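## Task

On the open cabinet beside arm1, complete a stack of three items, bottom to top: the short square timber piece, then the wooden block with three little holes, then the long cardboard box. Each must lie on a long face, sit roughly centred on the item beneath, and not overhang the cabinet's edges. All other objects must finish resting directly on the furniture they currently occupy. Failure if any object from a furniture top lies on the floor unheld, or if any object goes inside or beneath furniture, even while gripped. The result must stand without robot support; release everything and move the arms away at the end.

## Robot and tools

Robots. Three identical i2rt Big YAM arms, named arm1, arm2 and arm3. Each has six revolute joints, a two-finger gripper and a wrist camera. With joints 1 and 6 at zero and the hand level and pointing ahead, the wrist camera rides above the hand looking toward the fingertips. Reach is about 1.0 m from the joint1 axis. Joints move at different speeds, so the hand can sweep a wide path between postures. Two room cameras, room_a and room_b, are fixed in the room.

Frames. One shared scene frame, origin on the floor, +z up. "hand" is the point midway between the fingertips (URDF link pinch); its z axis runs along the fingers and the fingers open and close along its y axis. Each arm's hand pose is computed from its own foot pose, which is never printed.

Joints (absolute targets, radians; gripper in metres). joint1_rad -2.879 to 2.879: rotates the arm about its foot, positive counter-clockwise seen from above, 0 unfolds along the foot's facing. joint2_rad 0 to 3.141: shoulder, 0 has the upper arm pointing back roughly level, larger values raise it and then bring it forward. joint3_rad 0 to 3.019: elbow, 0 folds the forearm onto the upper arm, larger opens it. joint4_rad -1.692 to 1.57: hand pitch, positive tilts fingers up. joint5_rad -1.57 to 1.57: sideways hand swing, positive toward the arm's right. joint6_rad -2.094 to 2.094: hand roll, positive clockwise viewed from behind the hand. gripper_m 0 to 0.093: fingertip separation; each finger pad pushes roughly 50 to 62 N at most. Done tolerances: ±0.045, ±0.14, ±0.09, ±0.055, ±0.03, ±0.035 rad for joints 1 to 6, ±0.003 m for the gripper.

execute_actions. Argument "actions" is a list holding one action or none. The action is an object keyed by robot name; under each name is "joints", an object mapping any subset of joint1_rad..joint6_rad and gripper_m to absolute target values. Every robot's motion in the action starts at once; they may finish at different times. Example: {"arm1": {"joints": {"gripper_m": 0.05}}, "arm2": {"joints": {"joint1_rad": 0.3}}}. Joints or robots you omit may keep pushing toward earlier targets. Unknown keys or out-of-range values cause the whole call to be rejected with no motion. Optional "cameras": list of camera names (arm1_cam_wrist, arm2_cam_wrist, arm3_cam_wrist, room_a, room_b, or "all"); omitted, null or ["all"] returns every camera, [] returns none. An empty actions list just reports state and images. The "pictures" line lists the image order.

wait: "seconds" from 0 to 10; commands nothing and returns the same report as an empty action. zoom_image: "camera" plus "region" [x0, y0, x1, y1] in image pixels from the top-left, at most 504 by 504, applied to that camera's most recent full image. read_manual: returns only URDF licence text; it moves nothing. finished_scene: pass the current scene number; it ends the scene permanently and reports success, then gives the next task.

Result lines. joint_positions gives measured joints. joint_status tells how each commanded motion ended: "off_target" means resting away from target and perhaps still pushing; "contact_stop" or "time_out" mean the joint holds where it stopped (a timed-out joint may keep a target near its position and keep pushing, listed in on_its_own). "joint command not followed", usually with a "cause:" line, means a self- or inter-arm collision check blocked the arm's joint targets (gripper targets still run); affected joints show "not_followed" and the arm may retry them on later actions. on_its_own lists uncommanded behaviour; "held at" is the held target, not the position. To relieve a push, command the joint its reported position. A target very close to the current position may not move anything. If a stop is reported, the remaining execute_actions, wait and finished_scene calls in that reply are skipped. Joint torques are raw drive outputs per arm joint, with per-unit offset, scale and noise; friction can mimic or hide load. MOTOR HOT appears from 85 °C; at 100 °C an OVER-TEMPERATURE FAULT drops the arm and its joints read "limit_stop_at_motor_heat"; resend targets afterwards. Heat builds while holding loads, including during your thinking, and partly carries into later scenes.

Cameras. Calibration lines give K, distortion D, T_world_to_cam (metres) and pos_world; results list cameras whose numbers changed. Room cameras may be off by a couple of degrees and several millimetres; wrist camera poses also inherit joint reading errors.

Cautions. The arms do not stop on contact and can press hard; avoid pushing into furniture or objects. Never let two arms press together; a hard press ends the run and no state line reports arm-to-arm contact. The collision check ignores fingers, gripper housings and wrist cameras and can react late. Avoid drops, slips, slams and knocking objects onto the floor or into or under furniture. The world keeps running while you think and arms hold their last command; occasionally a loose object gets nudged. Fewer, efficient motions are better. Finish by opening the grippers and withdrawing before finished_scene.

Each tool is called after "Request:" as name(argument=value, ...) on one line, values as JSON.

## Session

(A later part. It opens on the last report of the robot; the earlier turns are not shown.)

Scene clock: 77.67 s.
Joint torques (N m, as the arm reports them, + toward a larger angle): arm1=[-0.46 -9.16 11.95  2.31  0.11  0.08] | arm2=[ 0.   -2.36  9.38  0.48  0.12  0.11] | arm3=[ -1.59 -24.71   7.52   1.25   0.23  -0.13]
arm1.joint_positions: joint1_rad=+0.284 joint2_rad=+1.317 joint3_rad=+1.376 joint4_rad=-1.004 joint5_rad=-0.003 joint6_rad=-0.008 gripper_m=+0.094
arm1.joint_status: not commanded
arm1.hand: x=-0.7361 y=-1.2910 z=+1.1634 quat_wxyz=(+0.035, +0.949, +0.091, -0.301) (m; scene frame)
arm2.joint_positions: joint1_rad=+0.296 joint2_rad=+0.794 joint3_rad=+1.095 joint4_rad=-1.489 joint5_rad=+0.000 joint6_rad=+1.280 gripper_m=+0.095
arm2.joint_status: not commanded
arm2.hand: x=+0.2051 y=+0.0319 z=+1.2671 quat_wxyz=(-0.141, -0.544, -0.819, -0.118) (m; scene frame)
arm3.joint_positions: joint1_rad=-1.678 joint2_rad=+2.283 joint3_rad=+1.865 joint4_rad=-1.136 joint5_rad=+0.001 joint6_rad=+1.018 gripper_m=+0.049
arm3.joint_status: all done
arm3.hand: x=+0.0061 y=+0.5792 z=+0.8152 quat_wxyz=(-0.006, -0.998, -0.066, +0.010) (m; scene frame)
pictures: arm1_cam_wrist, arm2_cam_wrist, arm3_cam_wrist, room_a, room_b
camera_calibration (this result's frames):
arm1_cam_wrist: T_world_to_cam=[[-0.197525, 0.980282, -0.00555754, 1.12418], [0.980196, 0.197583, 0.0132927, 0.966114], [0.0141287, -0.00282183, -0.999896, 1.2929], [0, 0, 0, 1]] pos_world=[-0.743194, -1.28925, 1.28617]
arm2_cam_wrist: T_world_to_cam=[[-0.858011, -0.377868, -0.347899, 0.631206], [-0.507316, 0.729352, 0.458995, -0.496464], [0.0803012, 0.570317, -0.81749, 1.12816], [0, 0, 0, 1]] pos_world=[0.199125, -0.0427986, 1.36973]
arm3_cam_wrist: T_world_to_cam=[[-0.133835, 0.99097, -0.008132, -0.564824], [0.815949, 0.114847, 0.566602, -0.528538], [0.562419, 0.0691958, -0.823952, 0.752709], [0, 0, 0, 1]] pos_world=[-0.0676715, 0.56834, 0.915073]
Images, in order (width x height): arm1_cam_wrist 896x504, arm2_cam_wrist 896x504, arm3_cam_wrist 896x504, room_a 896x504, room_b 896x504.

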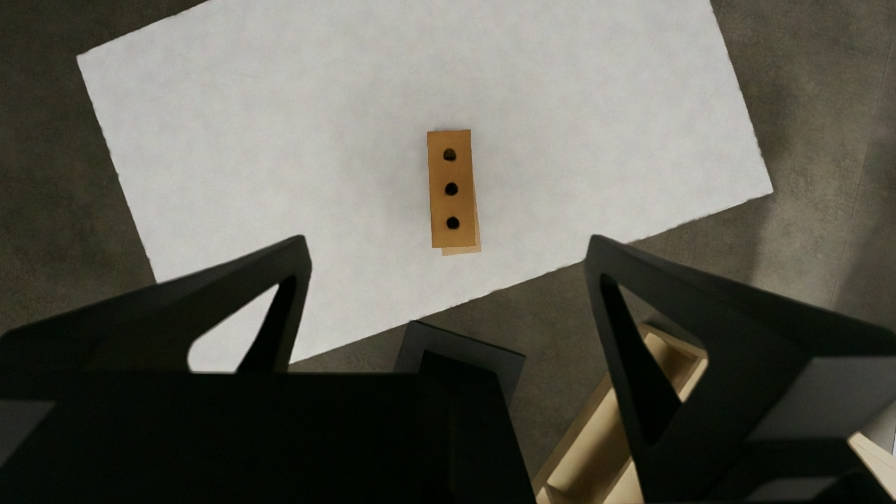

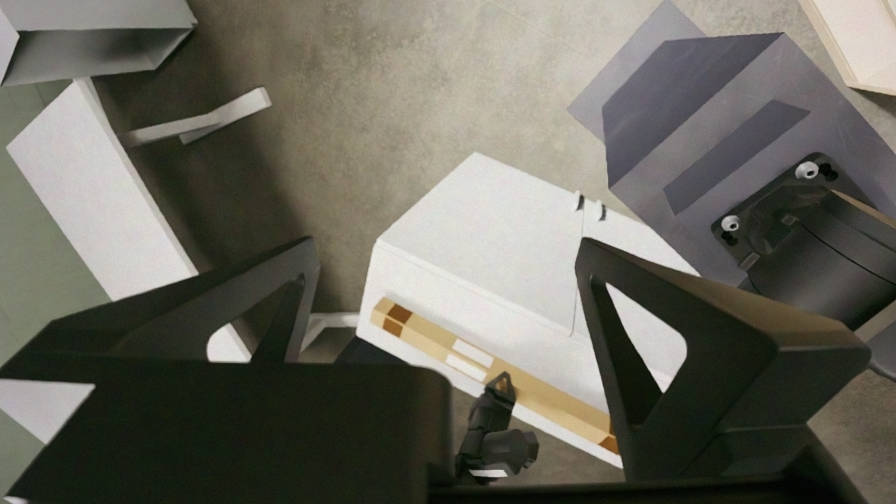

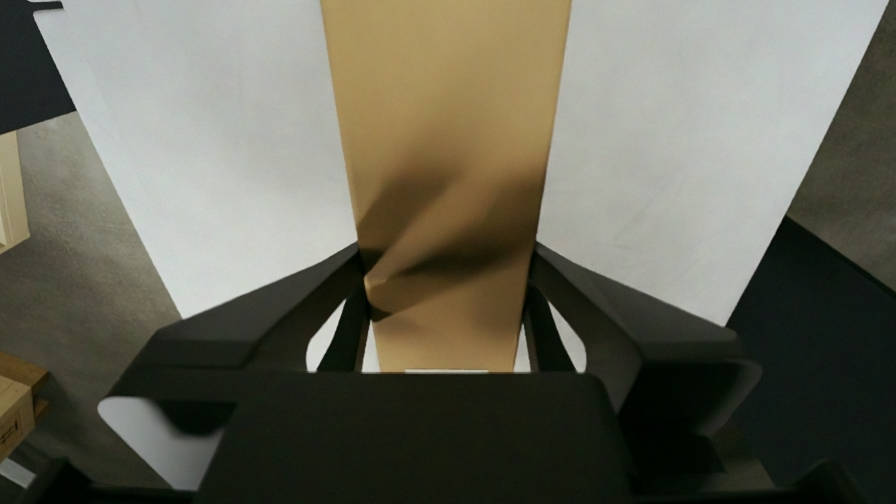

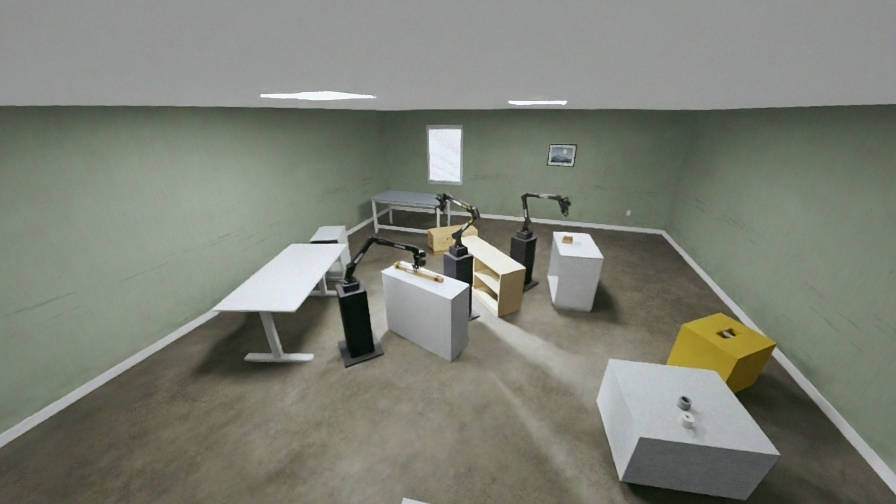

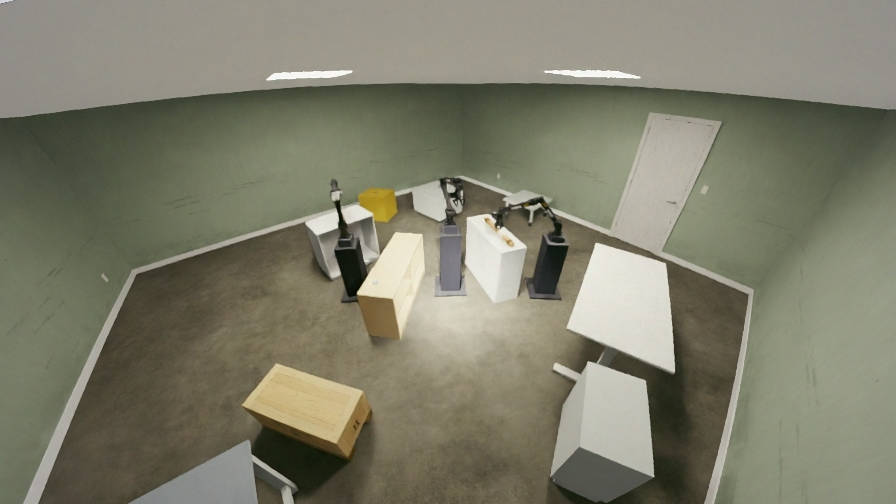

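Request:
execute_actions(actions=[{"arm3":{"joints":{"joint3_rad":1.838,"joint4_rad":-1.10}}}], cameras=["room_a","room_b"])

Scene clock: 79.33 s.
Joint torques (N m, as the arm reports them, + toward a larger angle): arm1=[-0.55 -9.19 11.96  2.31  0.12  0.07] | arm2=[-0.01 -2.32  9.39  0.47  0.12  0.11] | arm3=[ -1.53 -24.55   7.02   1.28   0.23  -0.13]
arm1.joint_positions: joint1_rad=+0.284 joint2_rad=+1.317 joint3_rad=+1.376 joint4_rad=-1.004 joint5_rad=-0.003 joint6_rad=-0.008 gripper_m=+0.094
arm1.joint_status: not commanded
arm1.hand: x=-0.7361 y=-1.2910 z=+1.1634 quat_wxyz=(+0.035, +0.949, +0.091, -0.301) (m; scene frame)
arm2.joint_positions: joint1_rad=+0.296 joint2_rad=+0.794 joint3_rad=+1.095 joint4_rad=-1.489 joint5_rad=+0.000 joint6_rad=+1.280 gripper_m=+0.095
arm2.joint_status: not commanded
arm2.hand: x=+0.2051 y=+0.0319 z=+1.2671 quat_wxyz=(-0.141, -0.544, -0.819, -0.118) (m; scene frame)
arm3.joint_positions: joint1_rad=-1.678 joint2_rad=+2.283 joint3_rad=+1.843 joint4_rad=-1.117 joint5_rad=+0.001 joint6_rad=+1.018 gripper_m=+0.049
arm3.joint_status: all done
arm3.hand: x=+0.0076 y=+0.5830 z=+0.8079 quat_wxyz=(-0.005, -0.998, -0.066, +0.009) (m; scene frame)
pictures: room_a, room_b
Images, in order (width x height): room_a 896x504, room_b 896x504.

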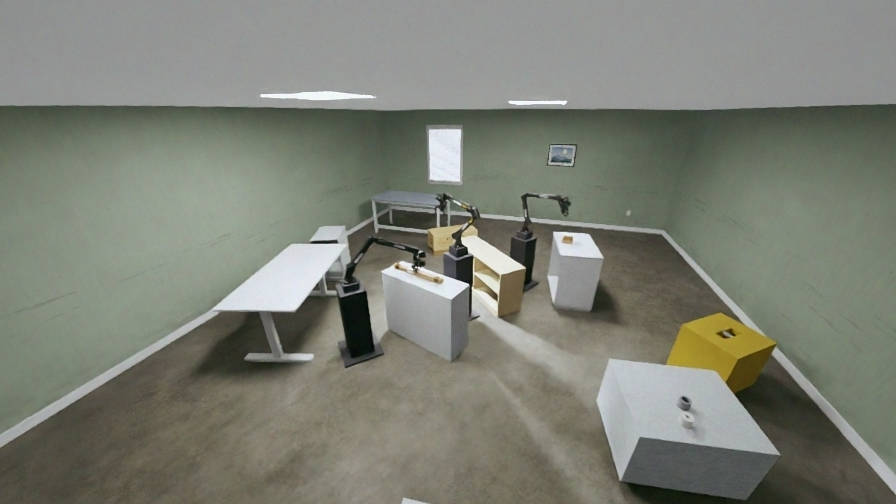

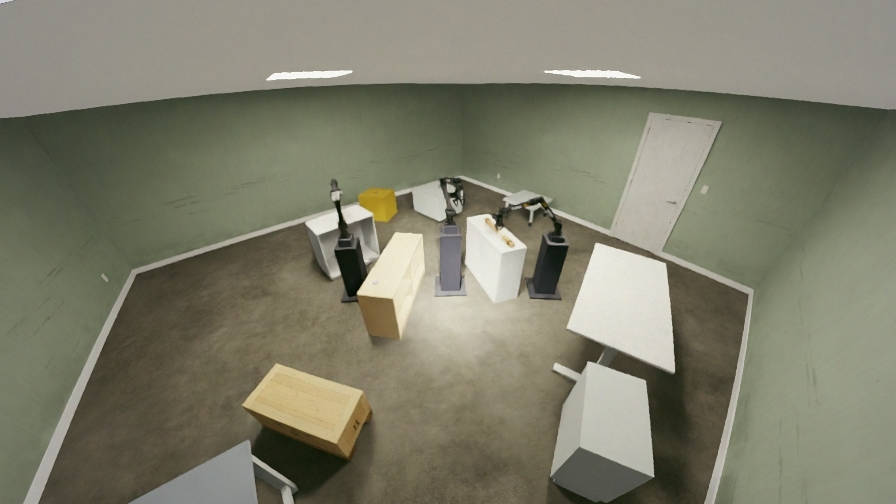

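Request:
execute_actions(actions=[{"arm3":{"joints":{"joint3_rad":1.815,"joint4_rad":-1.08}}}], cameras=["room_a","room_b"])

Request:
zoom_image(camera="room_a", region=[370, 230, 490, 300])

Scene clock: 80.90 s.
Joint torques (N m, as the arm reports them, + toward a larger angle): arm1=[-0.51 -9.31 11.95  2.3   0.12  0.08] | arm2=[ 0.01 -2.35  9.4   0.47  0.12  0.11] | arm3=[ -1.7  -24.56   6.75   1.48   0.42  -0.12]
arm1.joint_positions: joint1_rad=+0.284 joint2_rad=+1.317 joint3_rad=+1.376 joint4_rad=-1.004 joint5_rad=-0.003 joint6_rad=-0.008 gripper_m=+0.094
arm1.joint_status: not commanded
arm1.hand: x=-0.7361 y=-1.2910 z=+1.1634 quat_wxyz=(+0.035, +0.949, +0.091, -0.301) (m; scene frame)
arm2.joint_positions: joint1_rad=+0.296 joint2_rad=+0.794 joint3_rad=+1.095 joint4_rad=-1.489 joint5_rad=+0.000 joint6_rad=+1.280 gripper_m=+0.095
arm2.joint_status: not commanded
arm2.hand: x=+0.2051 y=+0.0319 z=+1.2671 quat_wxyz=(-0.141, -0.544, -0.819, -0.118) (m; scene frame)
arm3.joint_positions: joint1_rad=-1.678 joint2_rad=+2.283 joint3_rad=+1.823 joint4_rad=-1.101 joint5_rad=-0.004 joint6_rad=+1.017 gripper_m=+0.049
arm3.joint_status: all done
arm3.hand: x=+0.0102 y=+0.5867 z=+0.8009 quat_wxyz=(-0.004, -0.998, -0.066, +0.006) (m; scene frame)
pictures: room_a, room_b
Images, in order (width x height): room_a 896x504, room_b 896x504.

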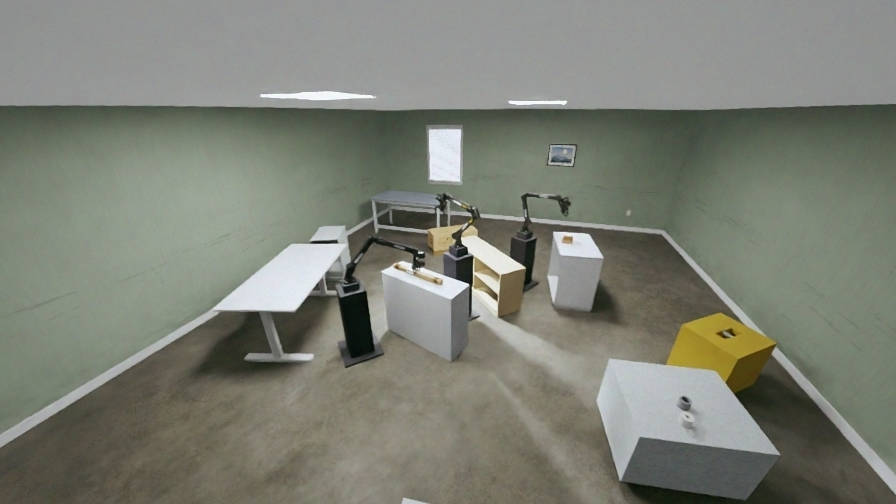

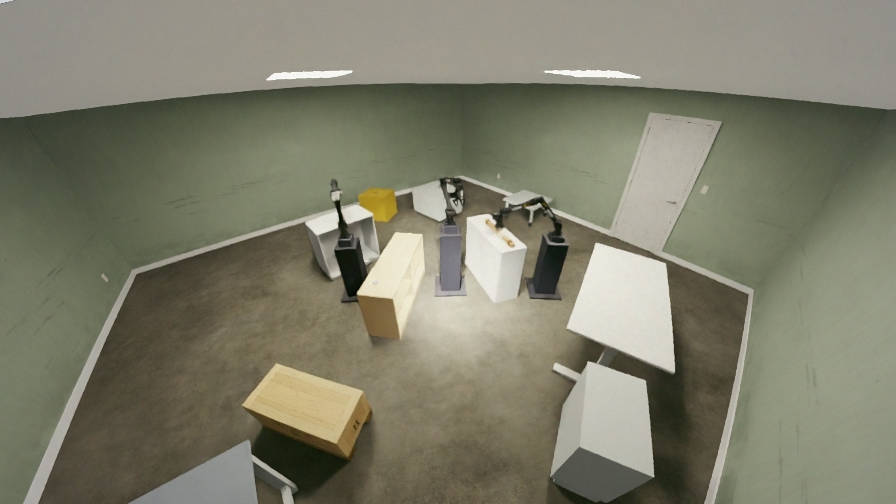

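Region (370, 230, 490, 300) of room_a's 896x504 image, scaled by 4.200, with more detail than that image has; it fills the top 294 rows of this view, and the rest is white.

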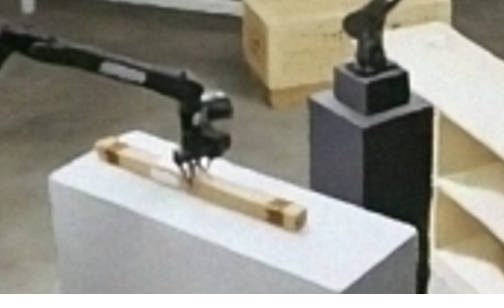

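Request:
execute_actions(actions=[{"arm3":{"joints":{"gripper_m":0.093}}}], cameras=["arm3_cam_wrist"])

Request:
execute_actions(actions=[{"arm3":{"joints":{"joint2_rad":1.9,"joint4_rad":-1.4}}}], cameras=["arm3_cam_wrist","room_a"])

Scene clock: 83.03 s.
Joint torques (N m, as the arm reports them, + toward a larger angle): arm1=[-0.49 -9.24 11.95  2.3   0.12  0.08] | arm2=[ 0.02 -2.36  9.39  0.47  0.12  0.11] | arm3=[ -1.63 -24.27   6.75   1.27   0.41  -0.13]
arm1.joint_positions: joint1_rad=+0.284 joint2_rad=+1.317 joint3_rad=+1.376 joint4_rad=-1.004 joint5_rad=-0.003 joint6_rad=-0.008 gripper_m=+0.094
arm1.joint_status: not commanded
arm1.hand: x=-0.7361 y=-1.2910 z=+1.1634 quat_wxyz=(+0.035, +0.949, +0.091, -0.301) (m; scene frame)
arm2.joint_positions: joint1_rad=+0.296 joint2_rad=+0.794 joint3_rad=+1.095 joint4_rad=-1.489 joint5_rad=+0.000 joint6_rad=+1.280 gripper_m=+0.095
arm2.joint_status: not commanded
arm2.hand: x=+0.2051 y=+0.0319 z=+1.2671 quat_wxyz=(-0.141, -0.544, -0.819, -0.118) (m; scene frame)
arm3.joint_positions: joint1_rad=-1.678 joint2_rad=+2.283 joint3_rad=+1.823 joint4_rad=-1.096 joint5_rad=-0.004 joint6_rad=+1.017 gripper_m=+0.093
arm3.joint_status: all done
arm3.hand: x=+0.0097 y=+0.5856 z=+0.8009 quat_wxyz=(-0.006, -0.998, -0.066, +0.007) (m; scene frame)
pictures: arm3_cam_wrist
camera_calibration (this result's frames):
arm3_cam_wrist: T_world_to_cam=[[-0.134239, 0.990907, -0.00911634, -0.569923], [0.812882, 0.115374, 0.570887, -0.527825], [0.566747, 0.0692245, -0.820978, 0.736019], [0, 0, 0, 1]] pos_world=[-0.0645834, 0.574688, 0.900388]
Images, in order (width x height): arm3_cam_wrist 896x504.

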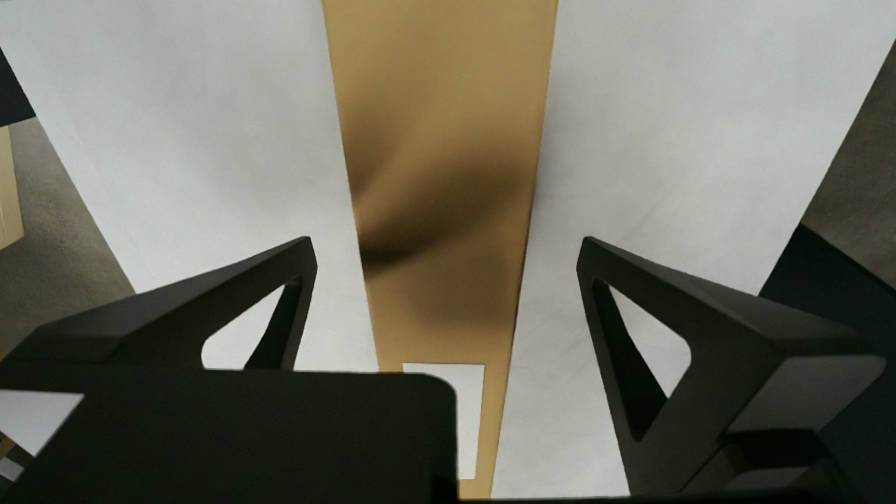

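Scene clock: 84.60 s.
Joint torques (N m, as the arm reports them, + toward a larger angle): arm1=[-0.53 -9.27 11.97  2.3   0.12  0.07] | arm2=[ 0.01 -2.35  9.39  0.47  0.12  0.11] | arm3=[ -1.59 -20.52   8.83   0.     0.39  -0.13]
arm1.joint_positions: joint1_rad=+0.284 joint2_rad=+1.317 joint3_rad=+1.376 joint4_rad=-1.004 joint5_rad=-0.003 joint6_rad=-0.008 gripper_m=+0.094
arm1.joint_status: not commanded
arm1.hand: x=-0.7361 y=-1.2910 z=+1.1634 quat_wxyz=(+0.035, +0.949, +0.091, -0.301) (m; scene frame)
arm2.joint_positions: joint1_rad=+0.296 joint2_rad=+0.794 joint3_rad=+1.095 joint4_rad=-1.489 joint5_rad=+0.000 joint6_rad=+1.280 gripper_m=+0.095
arm2.joint_status: not commanded
arm2.hand: x=+0.2051 y=+0.0319 z=+1.2671 quat_wxyz=(-0.141, -0.544, -0.819, -0.118) (m; scene frame)
arm3.joint_positions: joint1_rad=-1.678 joint2_rad=+1.905 joint3_rad=+1.805 joint4_rad=-1.386 joint5_rad=-0.004 joint6_rad=+1.017 gripper_m=+0.093
arm3.joint_status: all done
arm3.hand: x=+0.0346 y=+0.6356 z=+1.0264 quat_wxyz=(-0.038, -0.997, -0.067, +0.024) (m; scene frame)
pictures: arm3_cam_wrist, room_a
camera_calibration (this result's frames):
arm3_cam_wrist: T_world_to_cam=[[-0.136101, 0.988281, -0.069119, -0.550775], [0.829049, 0.151812, 0.538174, -0.672677], [0.54236, 0.0159433, -0.839995, 0.957769], [0, 0, 0, 1]] pos_world=[-0.0367352, 0.63117, 1.12847]
Images, in order (width x height): arm3_cam_wrist 896x504, room_a 896x504.

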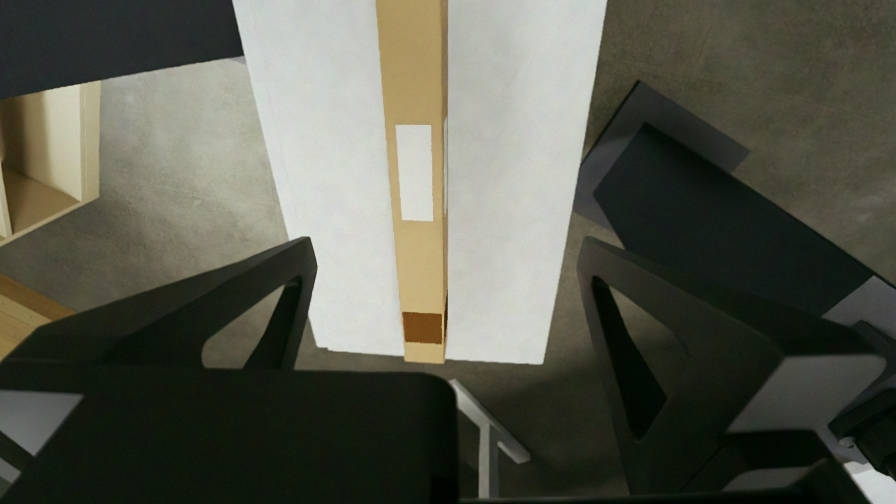

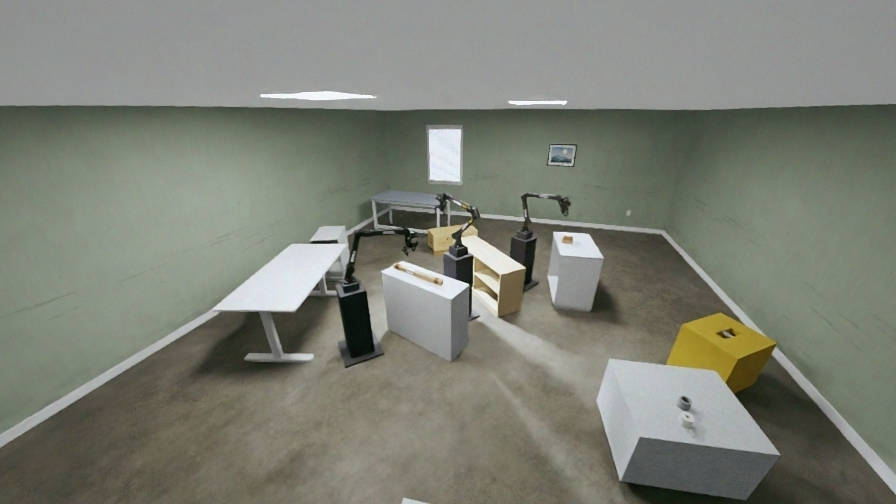

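Request:
execute_actions(actions=[{"arm3":{"joints":{"joint2_rad":0.7,"joint3_rad":1.0,"joint4_rad":-1.5}},"arm2":{"joints":{"joint1_rad":1.62,"joint2_rad":1.25,"joint3_rad":1.4,"joint4_rad":-1.45,"joint6_rad":1.32}}}], cameras=["room_a"])

Request:
execute_actions(actions=[{"arm2":{"joints":{"joint2_rad":2.11,"joint3_rad":1.58,"joint4_rad":-0.99}}}], cameras=["arm2_cam_wrist","room_a"])

Scene clock: 93.00 s.
Joint torques (N m, as the arm reports them, + toward a larger angle): arm1=[-0.44 -9.27 11.96  2.3   0.12  0.08] | arm2=[ -0.7  -11.13  11.77   0.65   0.1    0.13] | arm3=[-1.38  1.73  7.41  0.84  0.38 -0.16]
arm1.joint_positions: joint1_rad=+0.284 joint2_rad=+1.317 joint3_rad=+1.376 joint4_rad=-1.004 joint5_rad=-0.003 joint6_rad=-0.008 gripper_m=+0.094
arm1.joint_status: not commanded
arm1.hand: x=-0.7361 y=-1.2910 z=+1.1634 quat_wxyz=(+0.035, +0.949, +0.091, -0.301) (m; scene frame)
arm2.joint_positions: joint1_rad=+1.622 joint2_rad=+1.266 joint3_rad=+1.362 joint4_rad=-1.451 joint5_rad=+0.000 joint6_rad=+1.310 gripper_m=+0.095
arm2.joint_status: all done
arm2.hand: x=+0.0008 y=+0.4062 z=+1.2445 quat_wxyz=(-0.015, +0.061, -0.992, -0.105) (m; scene frame)
arm3.joint_positions: joint1_rad=-1.678 joint2_rad=+0.694 joint3_rad=+1.011 joint4_rad=-1.489 joint5_rad=-0.004 joint6_rad=+1.017 gripper_m=+0.093
arm3.joint_status: all done
arm3.hand: x=+0.1906 y=+0.9812 z=+1.1595 quat_wxyz=(-0.174, -0.978, -0.067, +0.096) (m; scene frame)
pictures: room_a
Images, in order (width x height): room_a 896x504.

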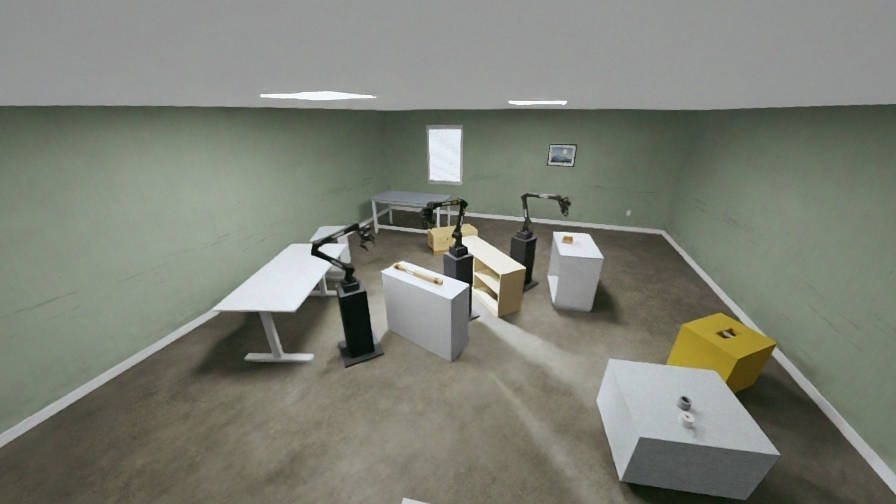

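Scene clock: 94.47 s.
Joint torques (N m, as the arm reports them, + toward a larger angle): arm1=[-0.5  -9.27 11.97  2.29  0.13  0.07] | arm2=[ -0.23 -21.79   8.77   0.51   0.11   0.14] | arm3=[-1.38  1.77  7.45  0.83  0.39 -0.16]
arm1.joint_positions: joint1_rad=+0.284 joint2_rad=+1.317 joint3_rad=+1.376 joint4_rad=-1.004 joint5_rad=-0.003 joint6_rad=-0.008 gripper_m=+0.094
arm1.joint_status: not commanded
arm1.hand: x=-0.7361 y=-1.2910 z=+1.1634 quat_wxyz=(+0.035, +0.949, +0.091, -0.301) (m; scene frame)
arm2.joint_positions: joint1_rad=+1.622 joint2_rad=+2.122 joint3_rad=+1.558 joint4_rad=-0.998 joint5_rad=+0.000 joint6_rad=+1.311 gripper_m=+0.095
arm2.joint_status: all done
arm2.hand: x=+0.0233 y=+0.6012 z=+0.9027 quat_wxyz=(+0.006, +0.061, -0.998, -0.004) (m; scene frame)
arm3.joint_positions: joint1_rad=-1.678 joint2_rad=+0.694 joint3_rad=+1.011 joint4_rad=-1.489 joint5_rad=-0.004 joint6_rad=+1.017 gripper_m=+0.093
arm3.joint_status: not commanded
arm3.hand: x=+0.1906 y=+0.9812 z=+1.1595 quat_wxyz=(-0.174, -0.978, -0.067, +0.096) (m; scene frame)
pictures: arm2_cam_wrist, room_a
camera_calibration (this result's frames):
arm2_cam_wrist: T_world_to_cam=[[0.119262, -0.992814, -0.00983011, 0.605244], [-0.800816, -0.102041, 0.590154, -0.448351], [-0.586916, -0.0625106, -0.807231, 0.906973], [0, 0, 0, 1]] pos_world=[0.101088, 0.61184, 1.00268]
Images, in order (width x height): arm2_cam_wrist 896x504, room_a 896x504.

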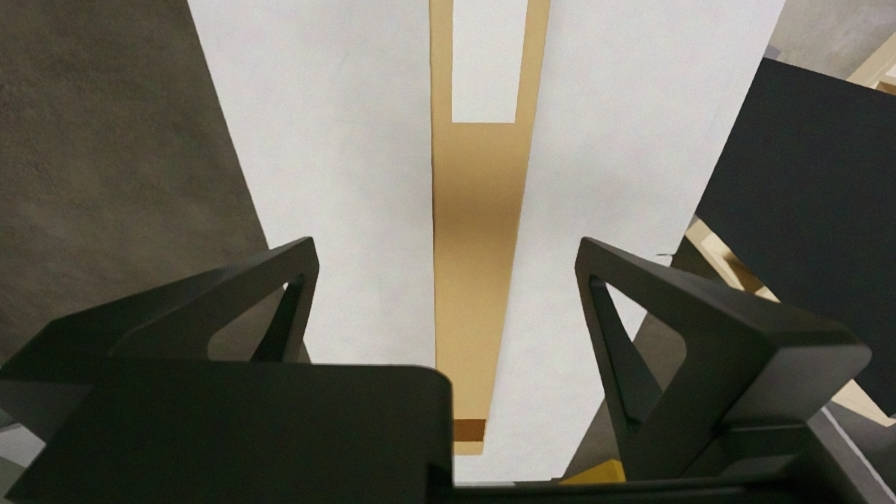

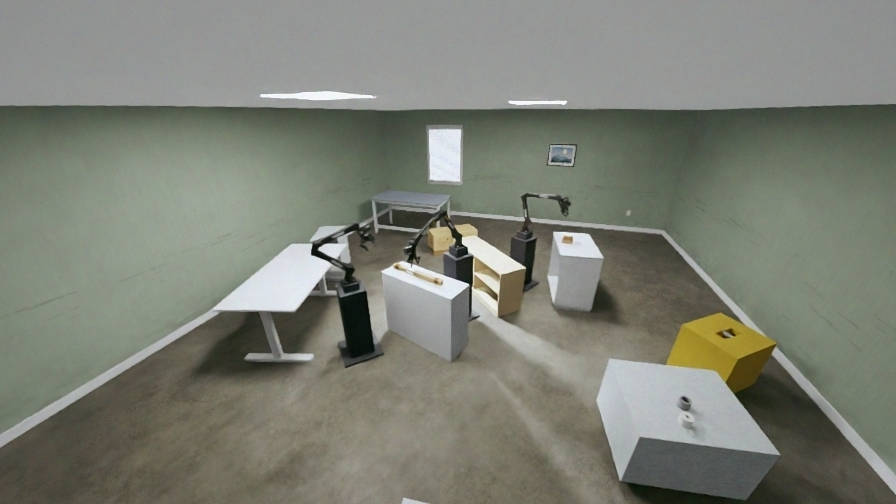

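Request:
execute_actions(actions=[{"arm2":{"joints":{"joint1_rad":1.631,"joint2_rad":2.16,"joint3_rad":1.482,"joint4_rad":-0.868}}}], cameras=["arm2_cam_wrist"])

Scene clock: 101.57 s.
Joint torques (N m, as the arm reports them, + toward a larger angle): arm1=[-0.48 -9.3  11.94  2.28  0.12  0.08] | arm2=[  0.72 -17.7    7.03   0.72   0.11   0.13] | arm3=[-1.38  1.75  7.46  0.83  0.39 -0.16]
arm1.joint_positions: joint1_rad=+0.284 joint2_rad=+1.317 joint3_rad=+1.376 joint4_rad=-1.004 joint5_rad=-0.003 joint6_rad=-0.008 gripper_m=+0.094
arm1.joint_status: not commanded
arm1.hand: x=-0.7361 y=-1.2910 z=+1.1634 quat_wxyz=(+0.035, +0.949, +0.091, -0.301) (m; scene frame)
arm2.joint_positions: joint1_rad=+1.622 joint2_rad=+2.133 joint3_rad=+1.481 joint4_rad=-0.879 joint5_rad=+0.000 joint6_rad=+1.311 gripper_m=+0.095
arm2.joint_status: all done
arm2.hand: x=+0.0218 y=+0.5926 z=+0.8728 quat_wxyz=(+0.003, +0.061, -0.998, -0.019) (m; scene frame)
arm3.joint_positions: joint1_rad=-1.678 joint2_rad=+0.694 joint3_rad=+1.011 joint4_rad=-1.489 joint5_rad=-0.004 joint6_rad=+1.017 gripper_m=+0.093
arm3.joint_status: not commanded
arm3.hand: x=+0.1906 y=+0.9812 z=+1.1595 quat_wxyz=(-0.174, -0.978, -0.067, +0.096) (m; scene frame)
pictures: arm2_cam_wrist
camera_calibration (this result's frames):
arm2_cam_wrist: T_world_to_cam=[[0.118978, -0.992103, -0.0397058, 0.622306], [-0.803337, -0.119688, 0.583373, -0.416368], [-0.583519, -0.0375117, -0.811233, 0.869949], [0, 0, 0, 1]] pos_world=[0.0991066, 0.60019, 0.973339]
Images, in order (width x height): arm2_cam_wrist 896x504.

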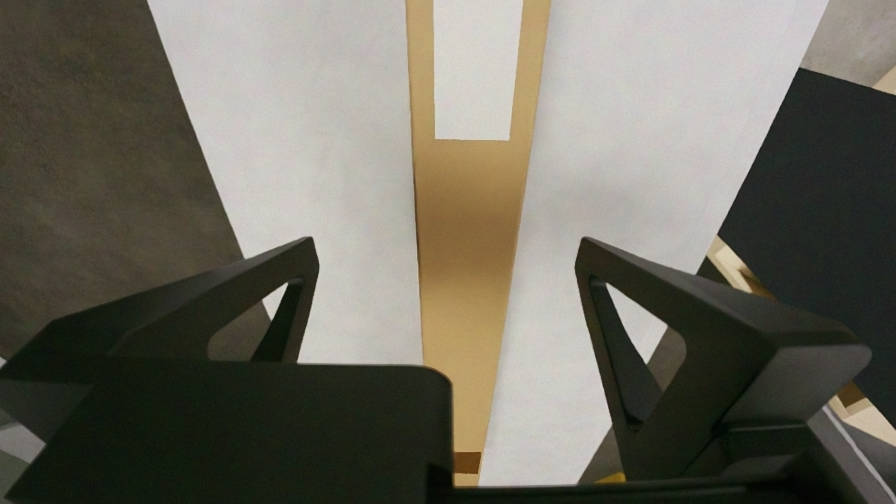

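Request:
execute_actions(actions=[{"arm2":{"joints":{"joint1_rad":1.64,"joint2_rad":2.245,"joint4_rad":-0.795}}}], cameras=["arm2_cam_wrist"])

Scene clock: 104.33 s.
Joint torques (N m, as the arm reports them, + toward a larger angle): arm1=[-0.49 -9.31 11.95  2.28  0.12  0.07] | arm2=[  0.11 -19.5    6.59   0.58   0.11   0.14] | arm3=[-1.35  1.74  7.45  0.83  0.38 -0.16]
arm1.joint_positions: joint1_rad=+0.284 joint2_rad=+1.317 joint3_rad=+1.376 joint4_rad=-1.004 joint5_rad=-0.003 joint6_rad=-0.008 gripper_m=+0.094
arm1.joint_status: not commanded
arm1.hand: x=-0.7361 y=-1.2910 z=+1.1634 quat_wxyz=(+0.035, +0.949, +0.091, -0.301) (m; scene frame)
arm2.joint_positions: joint1_rad=+1.633 joint2_rad=+2.230 joint3_rad=+1.478 joint4_rad=-0.805 joint5_rad=+0.000 joint6_rad=+1.311 gripper_m=+0.095
arm2.joint_status: all done
arm2.hand: x=+0.0137 y=+0.5888 z=+0.8168 quat_wxyz=(+0.005, +0.067, -0.998, -0.007) (m; scene frame)
arm3.joint_positions: joint1_rad=-1.678 joint2_rad=+0.694 joint3_rad=+1.011 joint4_rad=-1.489 joint5_rad=-0.004 joint6_rad=+1.017 gripper_m=+0.093
arm3.joint_status: not commanded
arm3.hand: x=+0.1906 y=+0.9812 z=+1.1595 quat_wxyz=(-0.174, -0.978, -0.067, +0.096) (m; scene frame)
pictures: arm2_cam_wrist
camera_calibration (this result's frames):
arm2_cam_wrist: T_world_to_cam=[[0.130564, -0.991335, -0.0144042, 0.59595], [-0.799935, -0.113916, 0.589174, -0.398848], [-0.58571, -0.0654026, -0.807878, 0.833433], [0, 0, 0, 1]] pos_world=[0.0912876, 0.599859, 0.916887]
Images, in order (width x height): arm2_cam_wrist 896x504.

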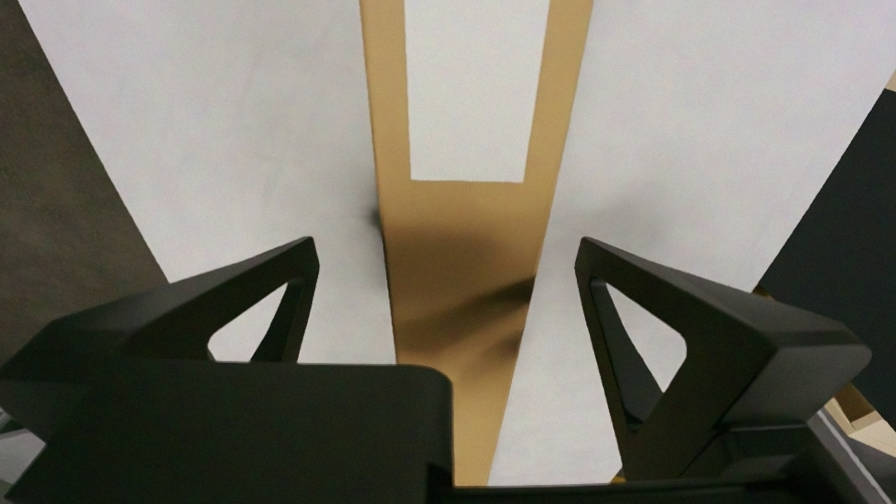

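Request:
execute_actions(actions=[{"arm2":{"joints":{"joint3_rad":1.455,"joint4_rad":-0.785}}}], cameras=[])

Request:
execute_actions(actions=[{"arm2":{"joints":{"gripper_m":0.028}}}], cameras=["arm2_cam_wrist"])

Scene clock: 107.70 s.
Joint torques (N m, as the arm reports them, + toward a larger angle): arm1=[-0.48 -9.31 11.96  2.3   0.12  0.08] | arm2=[  0.46 -18.98   6.11   0.58   0.11   0.14] | arm3=[-1.35  1.73  7.44  0.83  0.39 -0.16]
arm1.joint_positions: joint1_rad=+0.284 joint2_rad=+1.317 joint3_rad=+1.376 joint4_rad=-1.004 joint5_rad=-0.003 joint6_rad=-0.008 gripper_m=+0.094
arm1.joint_status: not commanded
arm1.hand: x=-0.7361 y=-1.2910 z=+1.1634 quat_wxyz=(+0.035, +0.949, +0.091, -0.301) (m; scene frame)
arm2.joint_positions: joint1_rad=+1.633 joint2_rad=+2.230 joint3_rad=+1.457 joint4_rad=-0.795 joint5_rad=+0.000 joint6_rad=+1.311 gripper_m=+0.095
arm2.joint_status: all done
arm2.hand: x=+0.0126 y=+0.5807 z=+0.8110 quat_wxyz=(+0.006, +0.067, -0.998, -0.001) (m; scene frame)
arm3.joint_positions: joint1_rad=-1.678 joint2_rad=+0.694 joint3_rad=+1.011 joint4_rad=-1.489 joint5_rad=-0.004 joint6_rad=+1.017 gripper_m=+0.093
arm3.joint_status: not commanded
arm3.hand: x=+0.1906 y=+0.9812 z=+1.1595 quat_wxyz=(-0.174, -0.978, -0.067, +0.096) (m; scene frame)
pictures: none
No camera images: the call's "cameras" was empty. Leave "cameras" out to get every camera's image.

Scene clock: 108.37 s.
Joint torques (N m, as the arm reports them, + toward a larger angle): arm1=[-0.51 -9.26 11.95  2.29  0.12  0.07] | arm2=[  0.54 -19.15   6.06   0.56   0.1    0.13] | arm3=[-1.32  1.74  7.44  0.83  0.38 -0.16]
arm1.joint_positions: joint1_rad=+0.284 joint2_rad=+1.317 joint3_rad=+1.376 joint4_rad=-1.004 joint5_rad=-0.003 joint6_rad=-0.008 gripper_m=+0.094
arm1.joint_status: not commanded
arm1.hand: x=-0.7361 y=-1.2910 z=+1.1634 quat_wxyz=(+0.035, +0.949, +0.091, -0.301) (m; scene frame)
arm2.joint_positions: joint1_rad=+1.633 joint2_rad=+2.230 joint3_rad=+1.457 joint4_rad=-0.795 joint5_rad=+0.000 joint6_rad=+1.312 gripper_m=+0.050
arm2.joint_status: gripper_m off_target (ended at +0.050, target +0.028)
arm2.hand: x=+0.0127 y=+0.5808 z=+0.8110 quat_wxyz=(+0.006, +0.067, -0.998, -0.001) (m; scene frame)
arm3.joint_positions: joint1_rad=-1.678 joint2_rad=+0.694 joint3_rad=+1.011 joint4_rad=-1.489 joint5_rad=-0.004 joint6_rad=+1.017 gripper_m=+0.093
arm3.joint_status: not commanded
arm3.hand: x=+0.1906 y=+0.9812 z=+1.1595 quat_wxyz=(-0.174, -0.978, -0.067, +0.096) (m; scene frame)
pictures: arm2_cam_wrist
camera_calibration (this result's frames):
arm2_cam_wrist: T_world_to_cam=[[0.129926, -0.991514, -0.00433682, 0.579996], [-0.799464, -0.107346, 0.591045, -0.402505], [-0.586495, -0.0733252, -0.806627, 0.831228], [0, 0, 0, 1]] pos_world=[0.0903657, 0.592817, 0.910905]
Images, in order (width x height): arm2_cam_wrist 896x504.

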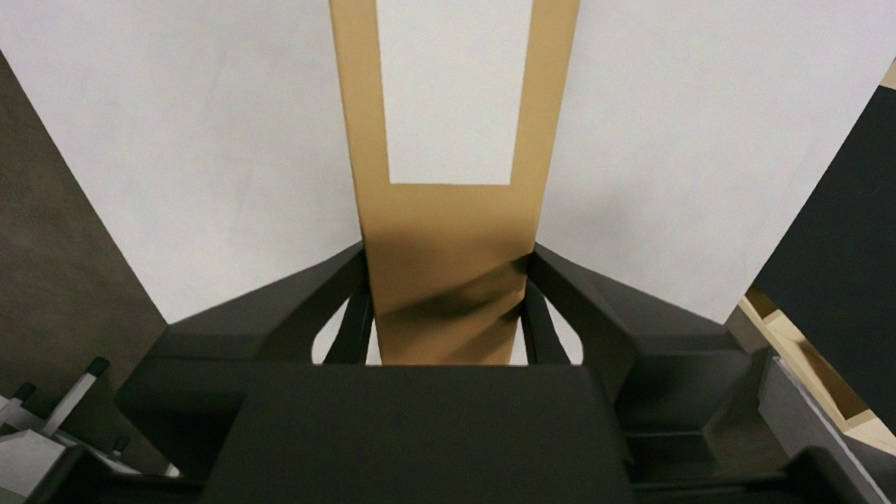

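Request:
execute_actions(actions=[{"arm2":{"joints":{"joint2_rad":2.08,"joint3_rad":1.6,"joint4_rad":-1.07}}}], cameras=[])

Request:
execute_actions(actions=[{"arm2":{"joints":{"joint1_rad":-1.51,"joint6_rad":1.84,"joint3_rad":1.66}}}], cameras=["arm2_cam_wrist","room_a","room_b"])

Scene clock: 114.43 s.
Joint torques (N m, as the arm reports them, + toward a larger angle): arm1=[-0.4  -9.24 11.95  2.3   0.12  0.08] | arm2=[  0.5  -18.35   9.    -0.09   0.1    0.12] | arm3=[-1.35  1.75  7.45  0.83  0.39 -0.16]
arm1.joint_positions: joint1_rad=+0.284 joint2_rad=+1.317 joint3_rad=+1.376 joint4_rad=-1.004 joint5_rad=-0.003 joint6_rad=-0.008 gripper_m=+0.094
arm1.joint_status: not commanded
arm1.hand: x=-0.7361 y=-1.2910 z=+1.1634 quat_wxyz=(+0.035, +0.949, +0.091, -0.301) (m; scene frame)
arm2.joint_positions: joint1_rad=+1.633 joint2_rad=+2.055 joint3_rad=+1.584 joint4_rad=-1.060 joint5_rad=+0.000 joint6_rad=+1.312 gripper_m=+0.050
arm2.joint_status: all done
arm2.hand: x=+0.0179 y=+0.6075 z=+0.9509 quat_wxyz=(+0.003, +0.066, -0.998, -0.020) (m; scene frame)
arm3.joint_positions: joint1_rad=-1.678 joint2_rad=+0.694 joint3_rad=+1.011 joint4_rad=-1.489 joint5_rad=-0.004 joint6_rad=+1.017 gripper_m=+0.093
arm3.joint_status: not commanded
arm3.hand: x=+0.1906 y=+0.9812 z=+1.1595 quat_wxyz=(-0.174, -0.978, -0.067, +0.096) (m; scene frame)
pictures: none
No camera images: the call's "cameras" was empty. Leave "cameras" out to get every camera's image.

Scene clock: 117.30 s.
Joint torques (N m, as the arm reports them, + toward a larger angle): arm1=[-0.48 -9.27 11.97  2.29  0.12  0.07] | arm2=[ -0.2  -18.58   9.55   0.03   0.02   0.14] | arm3=[-1.34  1.77  7.45  0.83  0.38 -0.16]
arm1.joint_positions: joint1_rad=+0.284 joint2_rad=+1.317 joint3_rad=+1.376 joint4_rad=-1.004 joint5_rad=-0.003 joint6_rad=-0.008 gripper_m=+0.094
arm1.joint_status: not commanded
arm1.hand: x=-0.7361 y=-1.2910 z=+1.1634 quat_wxyz=(+0.035, +0.949, +0.091, -0.301) (m; scene frame)
arm2.joint_positions: joint1_rad=-1.515 joint2_rad=+2.055 joint3_rad=+1.640 joint4_rad=-1.062 joint5_rad=+0.002 joint6_rad=+1.830 gripper_m=+0.049
arm2.joint_status: all done
arm2.hand: x=-0.1424 y=-0.6212 z=+0.9738 quat_wxyz=(-0.049, -0.980, +0.194, +0.004) (m; scene frame)
arm3.joint_positions: joint1_rad=-1.678 joint2_rad=+0.694 joint3_rad=+1.011 joint4_rad=-1.489 joint5_rad=-0.004 joint6_rad=+1.017 gripper_m=+0.093
arm3.joint_status: not commanded
arm3.hand: x=+0.1906 y=+0.9812 z=+1.1595 quat_wxyz=(-0.174, -0.978, -0.067, +0.096) (m; scene frame)
pictures: arm2_cam_wrist, room_a, room_b
camera_calibration (this result's frames):
arm2_cam_wrist: T_world_to_cam=[[0.382474, 0.918782, -0.0977377, 0.722734], [0.767647, -0.257111, 0.587037, -0.617695], [0.514229, -0.299554, -0.803639, 0.796671], [0, 0, 0, 1]] pos_world=[-0.211927, -0.584206, 1.07348]
Images, in order (width x height): arm2_cam_wrist 896x504, room_a 896x504, room_b 896x504.

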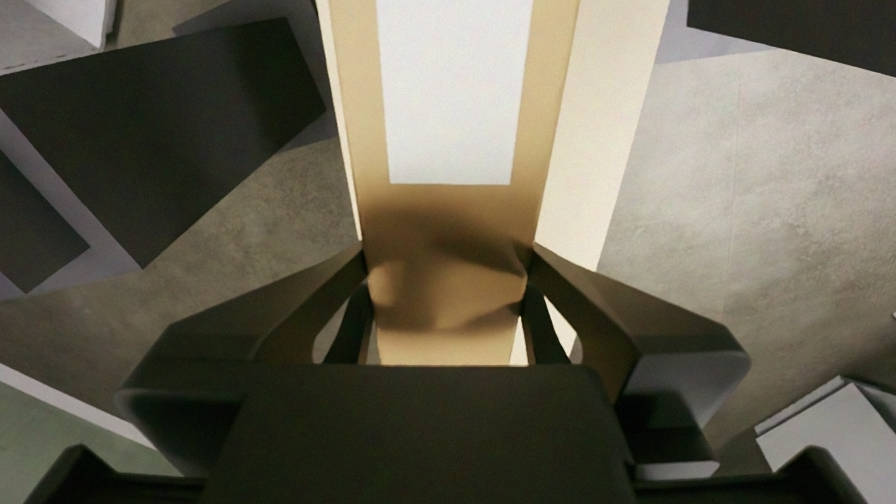

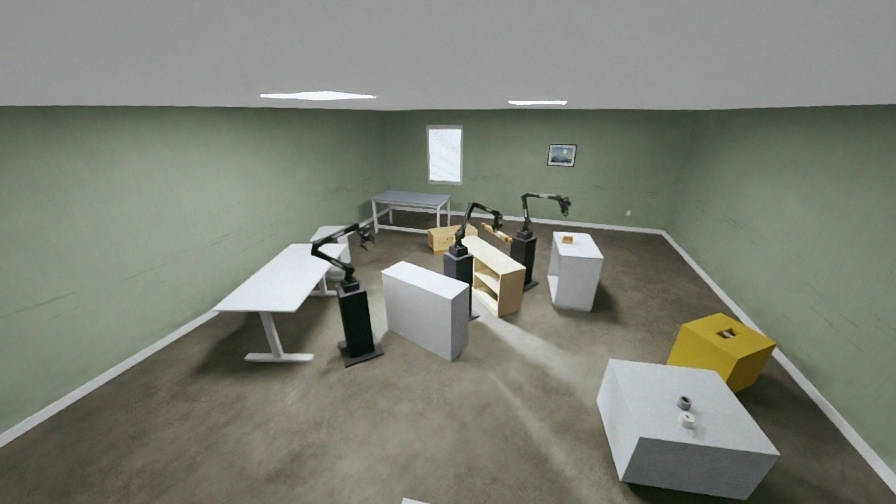

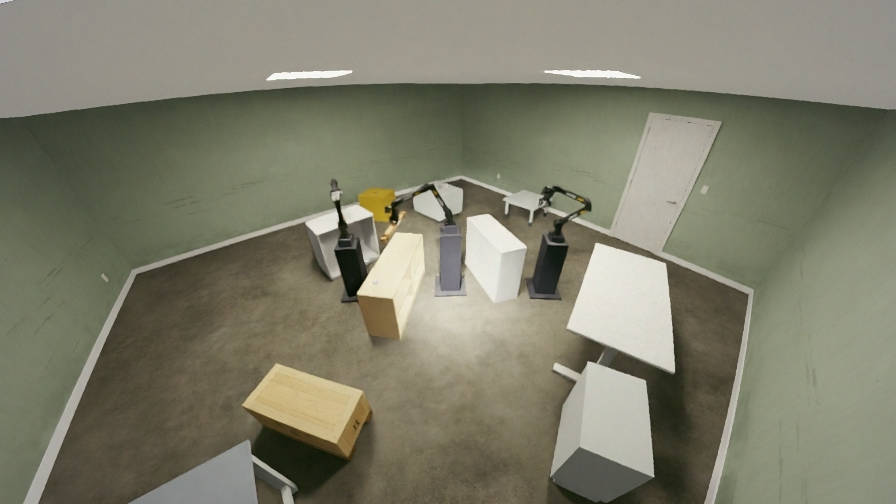

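Request:
execute_actions(actions=[{"arm2":{"joints":{"joint2_rad":2.49,"joint4_rad":-0.70}}}], cameras=["arm2_cam_wrist","room_a","room_b"])

Request:
zoom_image(camera="room_a", region=[440, 200, 560, 290])

Scene clock: 120.43 s.
Joint torques (N m, as the arm reports them, + toward a larger angle): arm1=[-0.42 -9.27 11.95  2.3   0.12  0.07] | arm2=[ -0.29 -23.17   7.21   0.55   0.02   0.14] | arm3=[-1.34  1.78  7.44  0.82  0.38 -0.16]
arm1.joint_positions: joint1_rad=+0.284 joint2_rad=+1.317 joint3_rad=+1.376 joint4_rad=-1.004 joint5_rad=-0.003 joint6_rad=-0.008 gripper_m=+0.094
arm1.joint_status: not commanded
arm1.hand: x=-0.7361 y=-1.2910 z=+1.1634 quat_wxyz=(+0.035, +0.949, +0.091, -0.301) (m; scene frame)
arm2.joint_positions: joint1_rad=-1.515 joint2_rad=+2.508 joint3_rad=+1.636 joint4_rad=-0.710 joint5_rad=+0.002 joint6_rad=+1.831 gripper_m=+0.049
arm2.joint_status: all done
arm2.hand: x=-0.1432 y=-0.6008 z=+0.6999 quat_wxyz=(+0.004, -0.981, +0.195, +0.008) (m; scene frame)
arm3.joint_positions: joint1_rad=-1.678 joint2_rad=+0.694 joint3_rad=+1.011 joint4_rad=-1.489 joint5_rad=-0.004 joint6_rad=+1.017 gripper_m=+0.093
arm3.joint_status: not commanded
arm3.hand: x=+0.1906 y=+0.9812 z=+1.1595 quat_wxyz=(-0.174, -0.978, -0.067, +0.096) (m; scene frame)
pictures: arm2_cam_wrist, room_a, room_b
camera_calibration (this result's frames):
arm2_cam_wrist: T_world_to_cam=[[0.385062, 0.922881, 0.0041405, 0.609033], [0.758988, -0.319226, 0.567479, -0.475913], [0.525037, -0.215372, -0.823378, 0.649001], [0, 0, 0, 1]] pos_world=[-0.214053, -0.574212, 0.801922]
Images, in order (width x height): arm2_cam_wrist 896x504, room_a 896x504, room_b 896x504.

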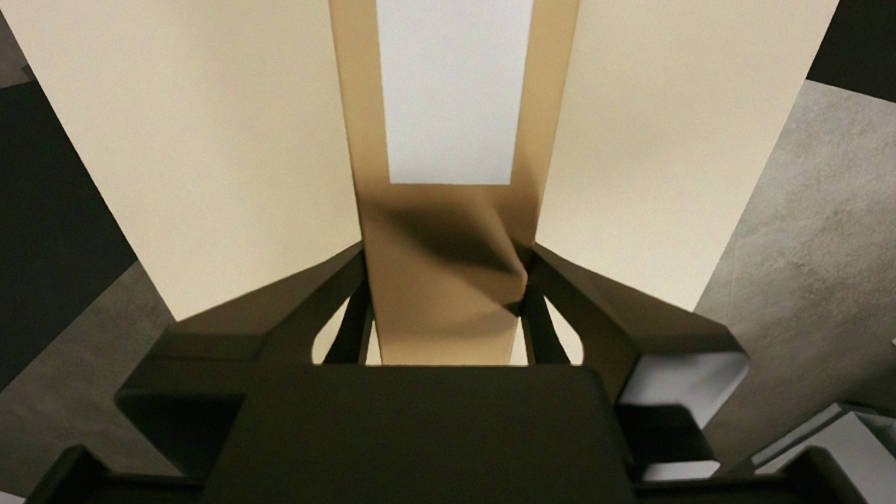

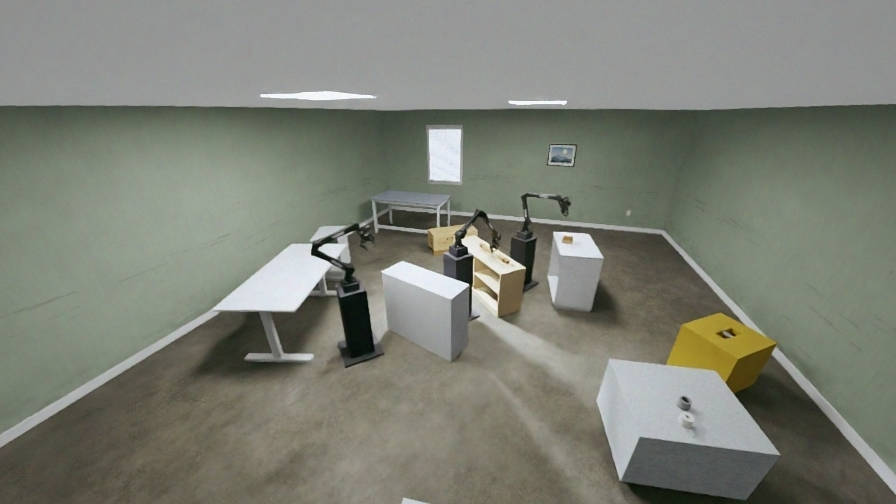

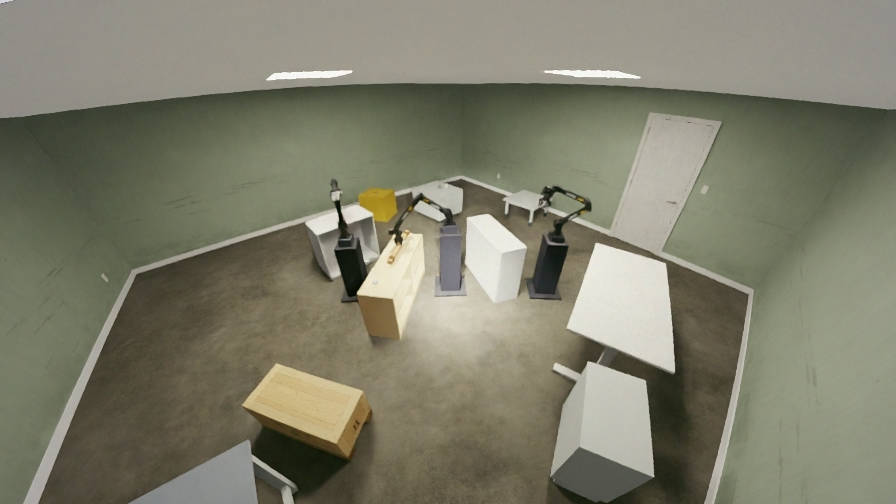

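Region (440, 200, 560, 290) of room_a's 896x504 image, scaled by 4.200, with more detail than that image has; it fills the top 378 rows of this view, and the rest is white.

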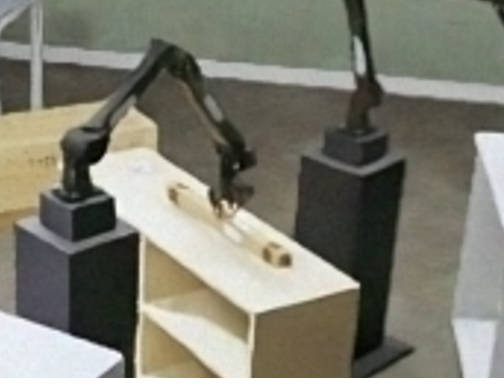

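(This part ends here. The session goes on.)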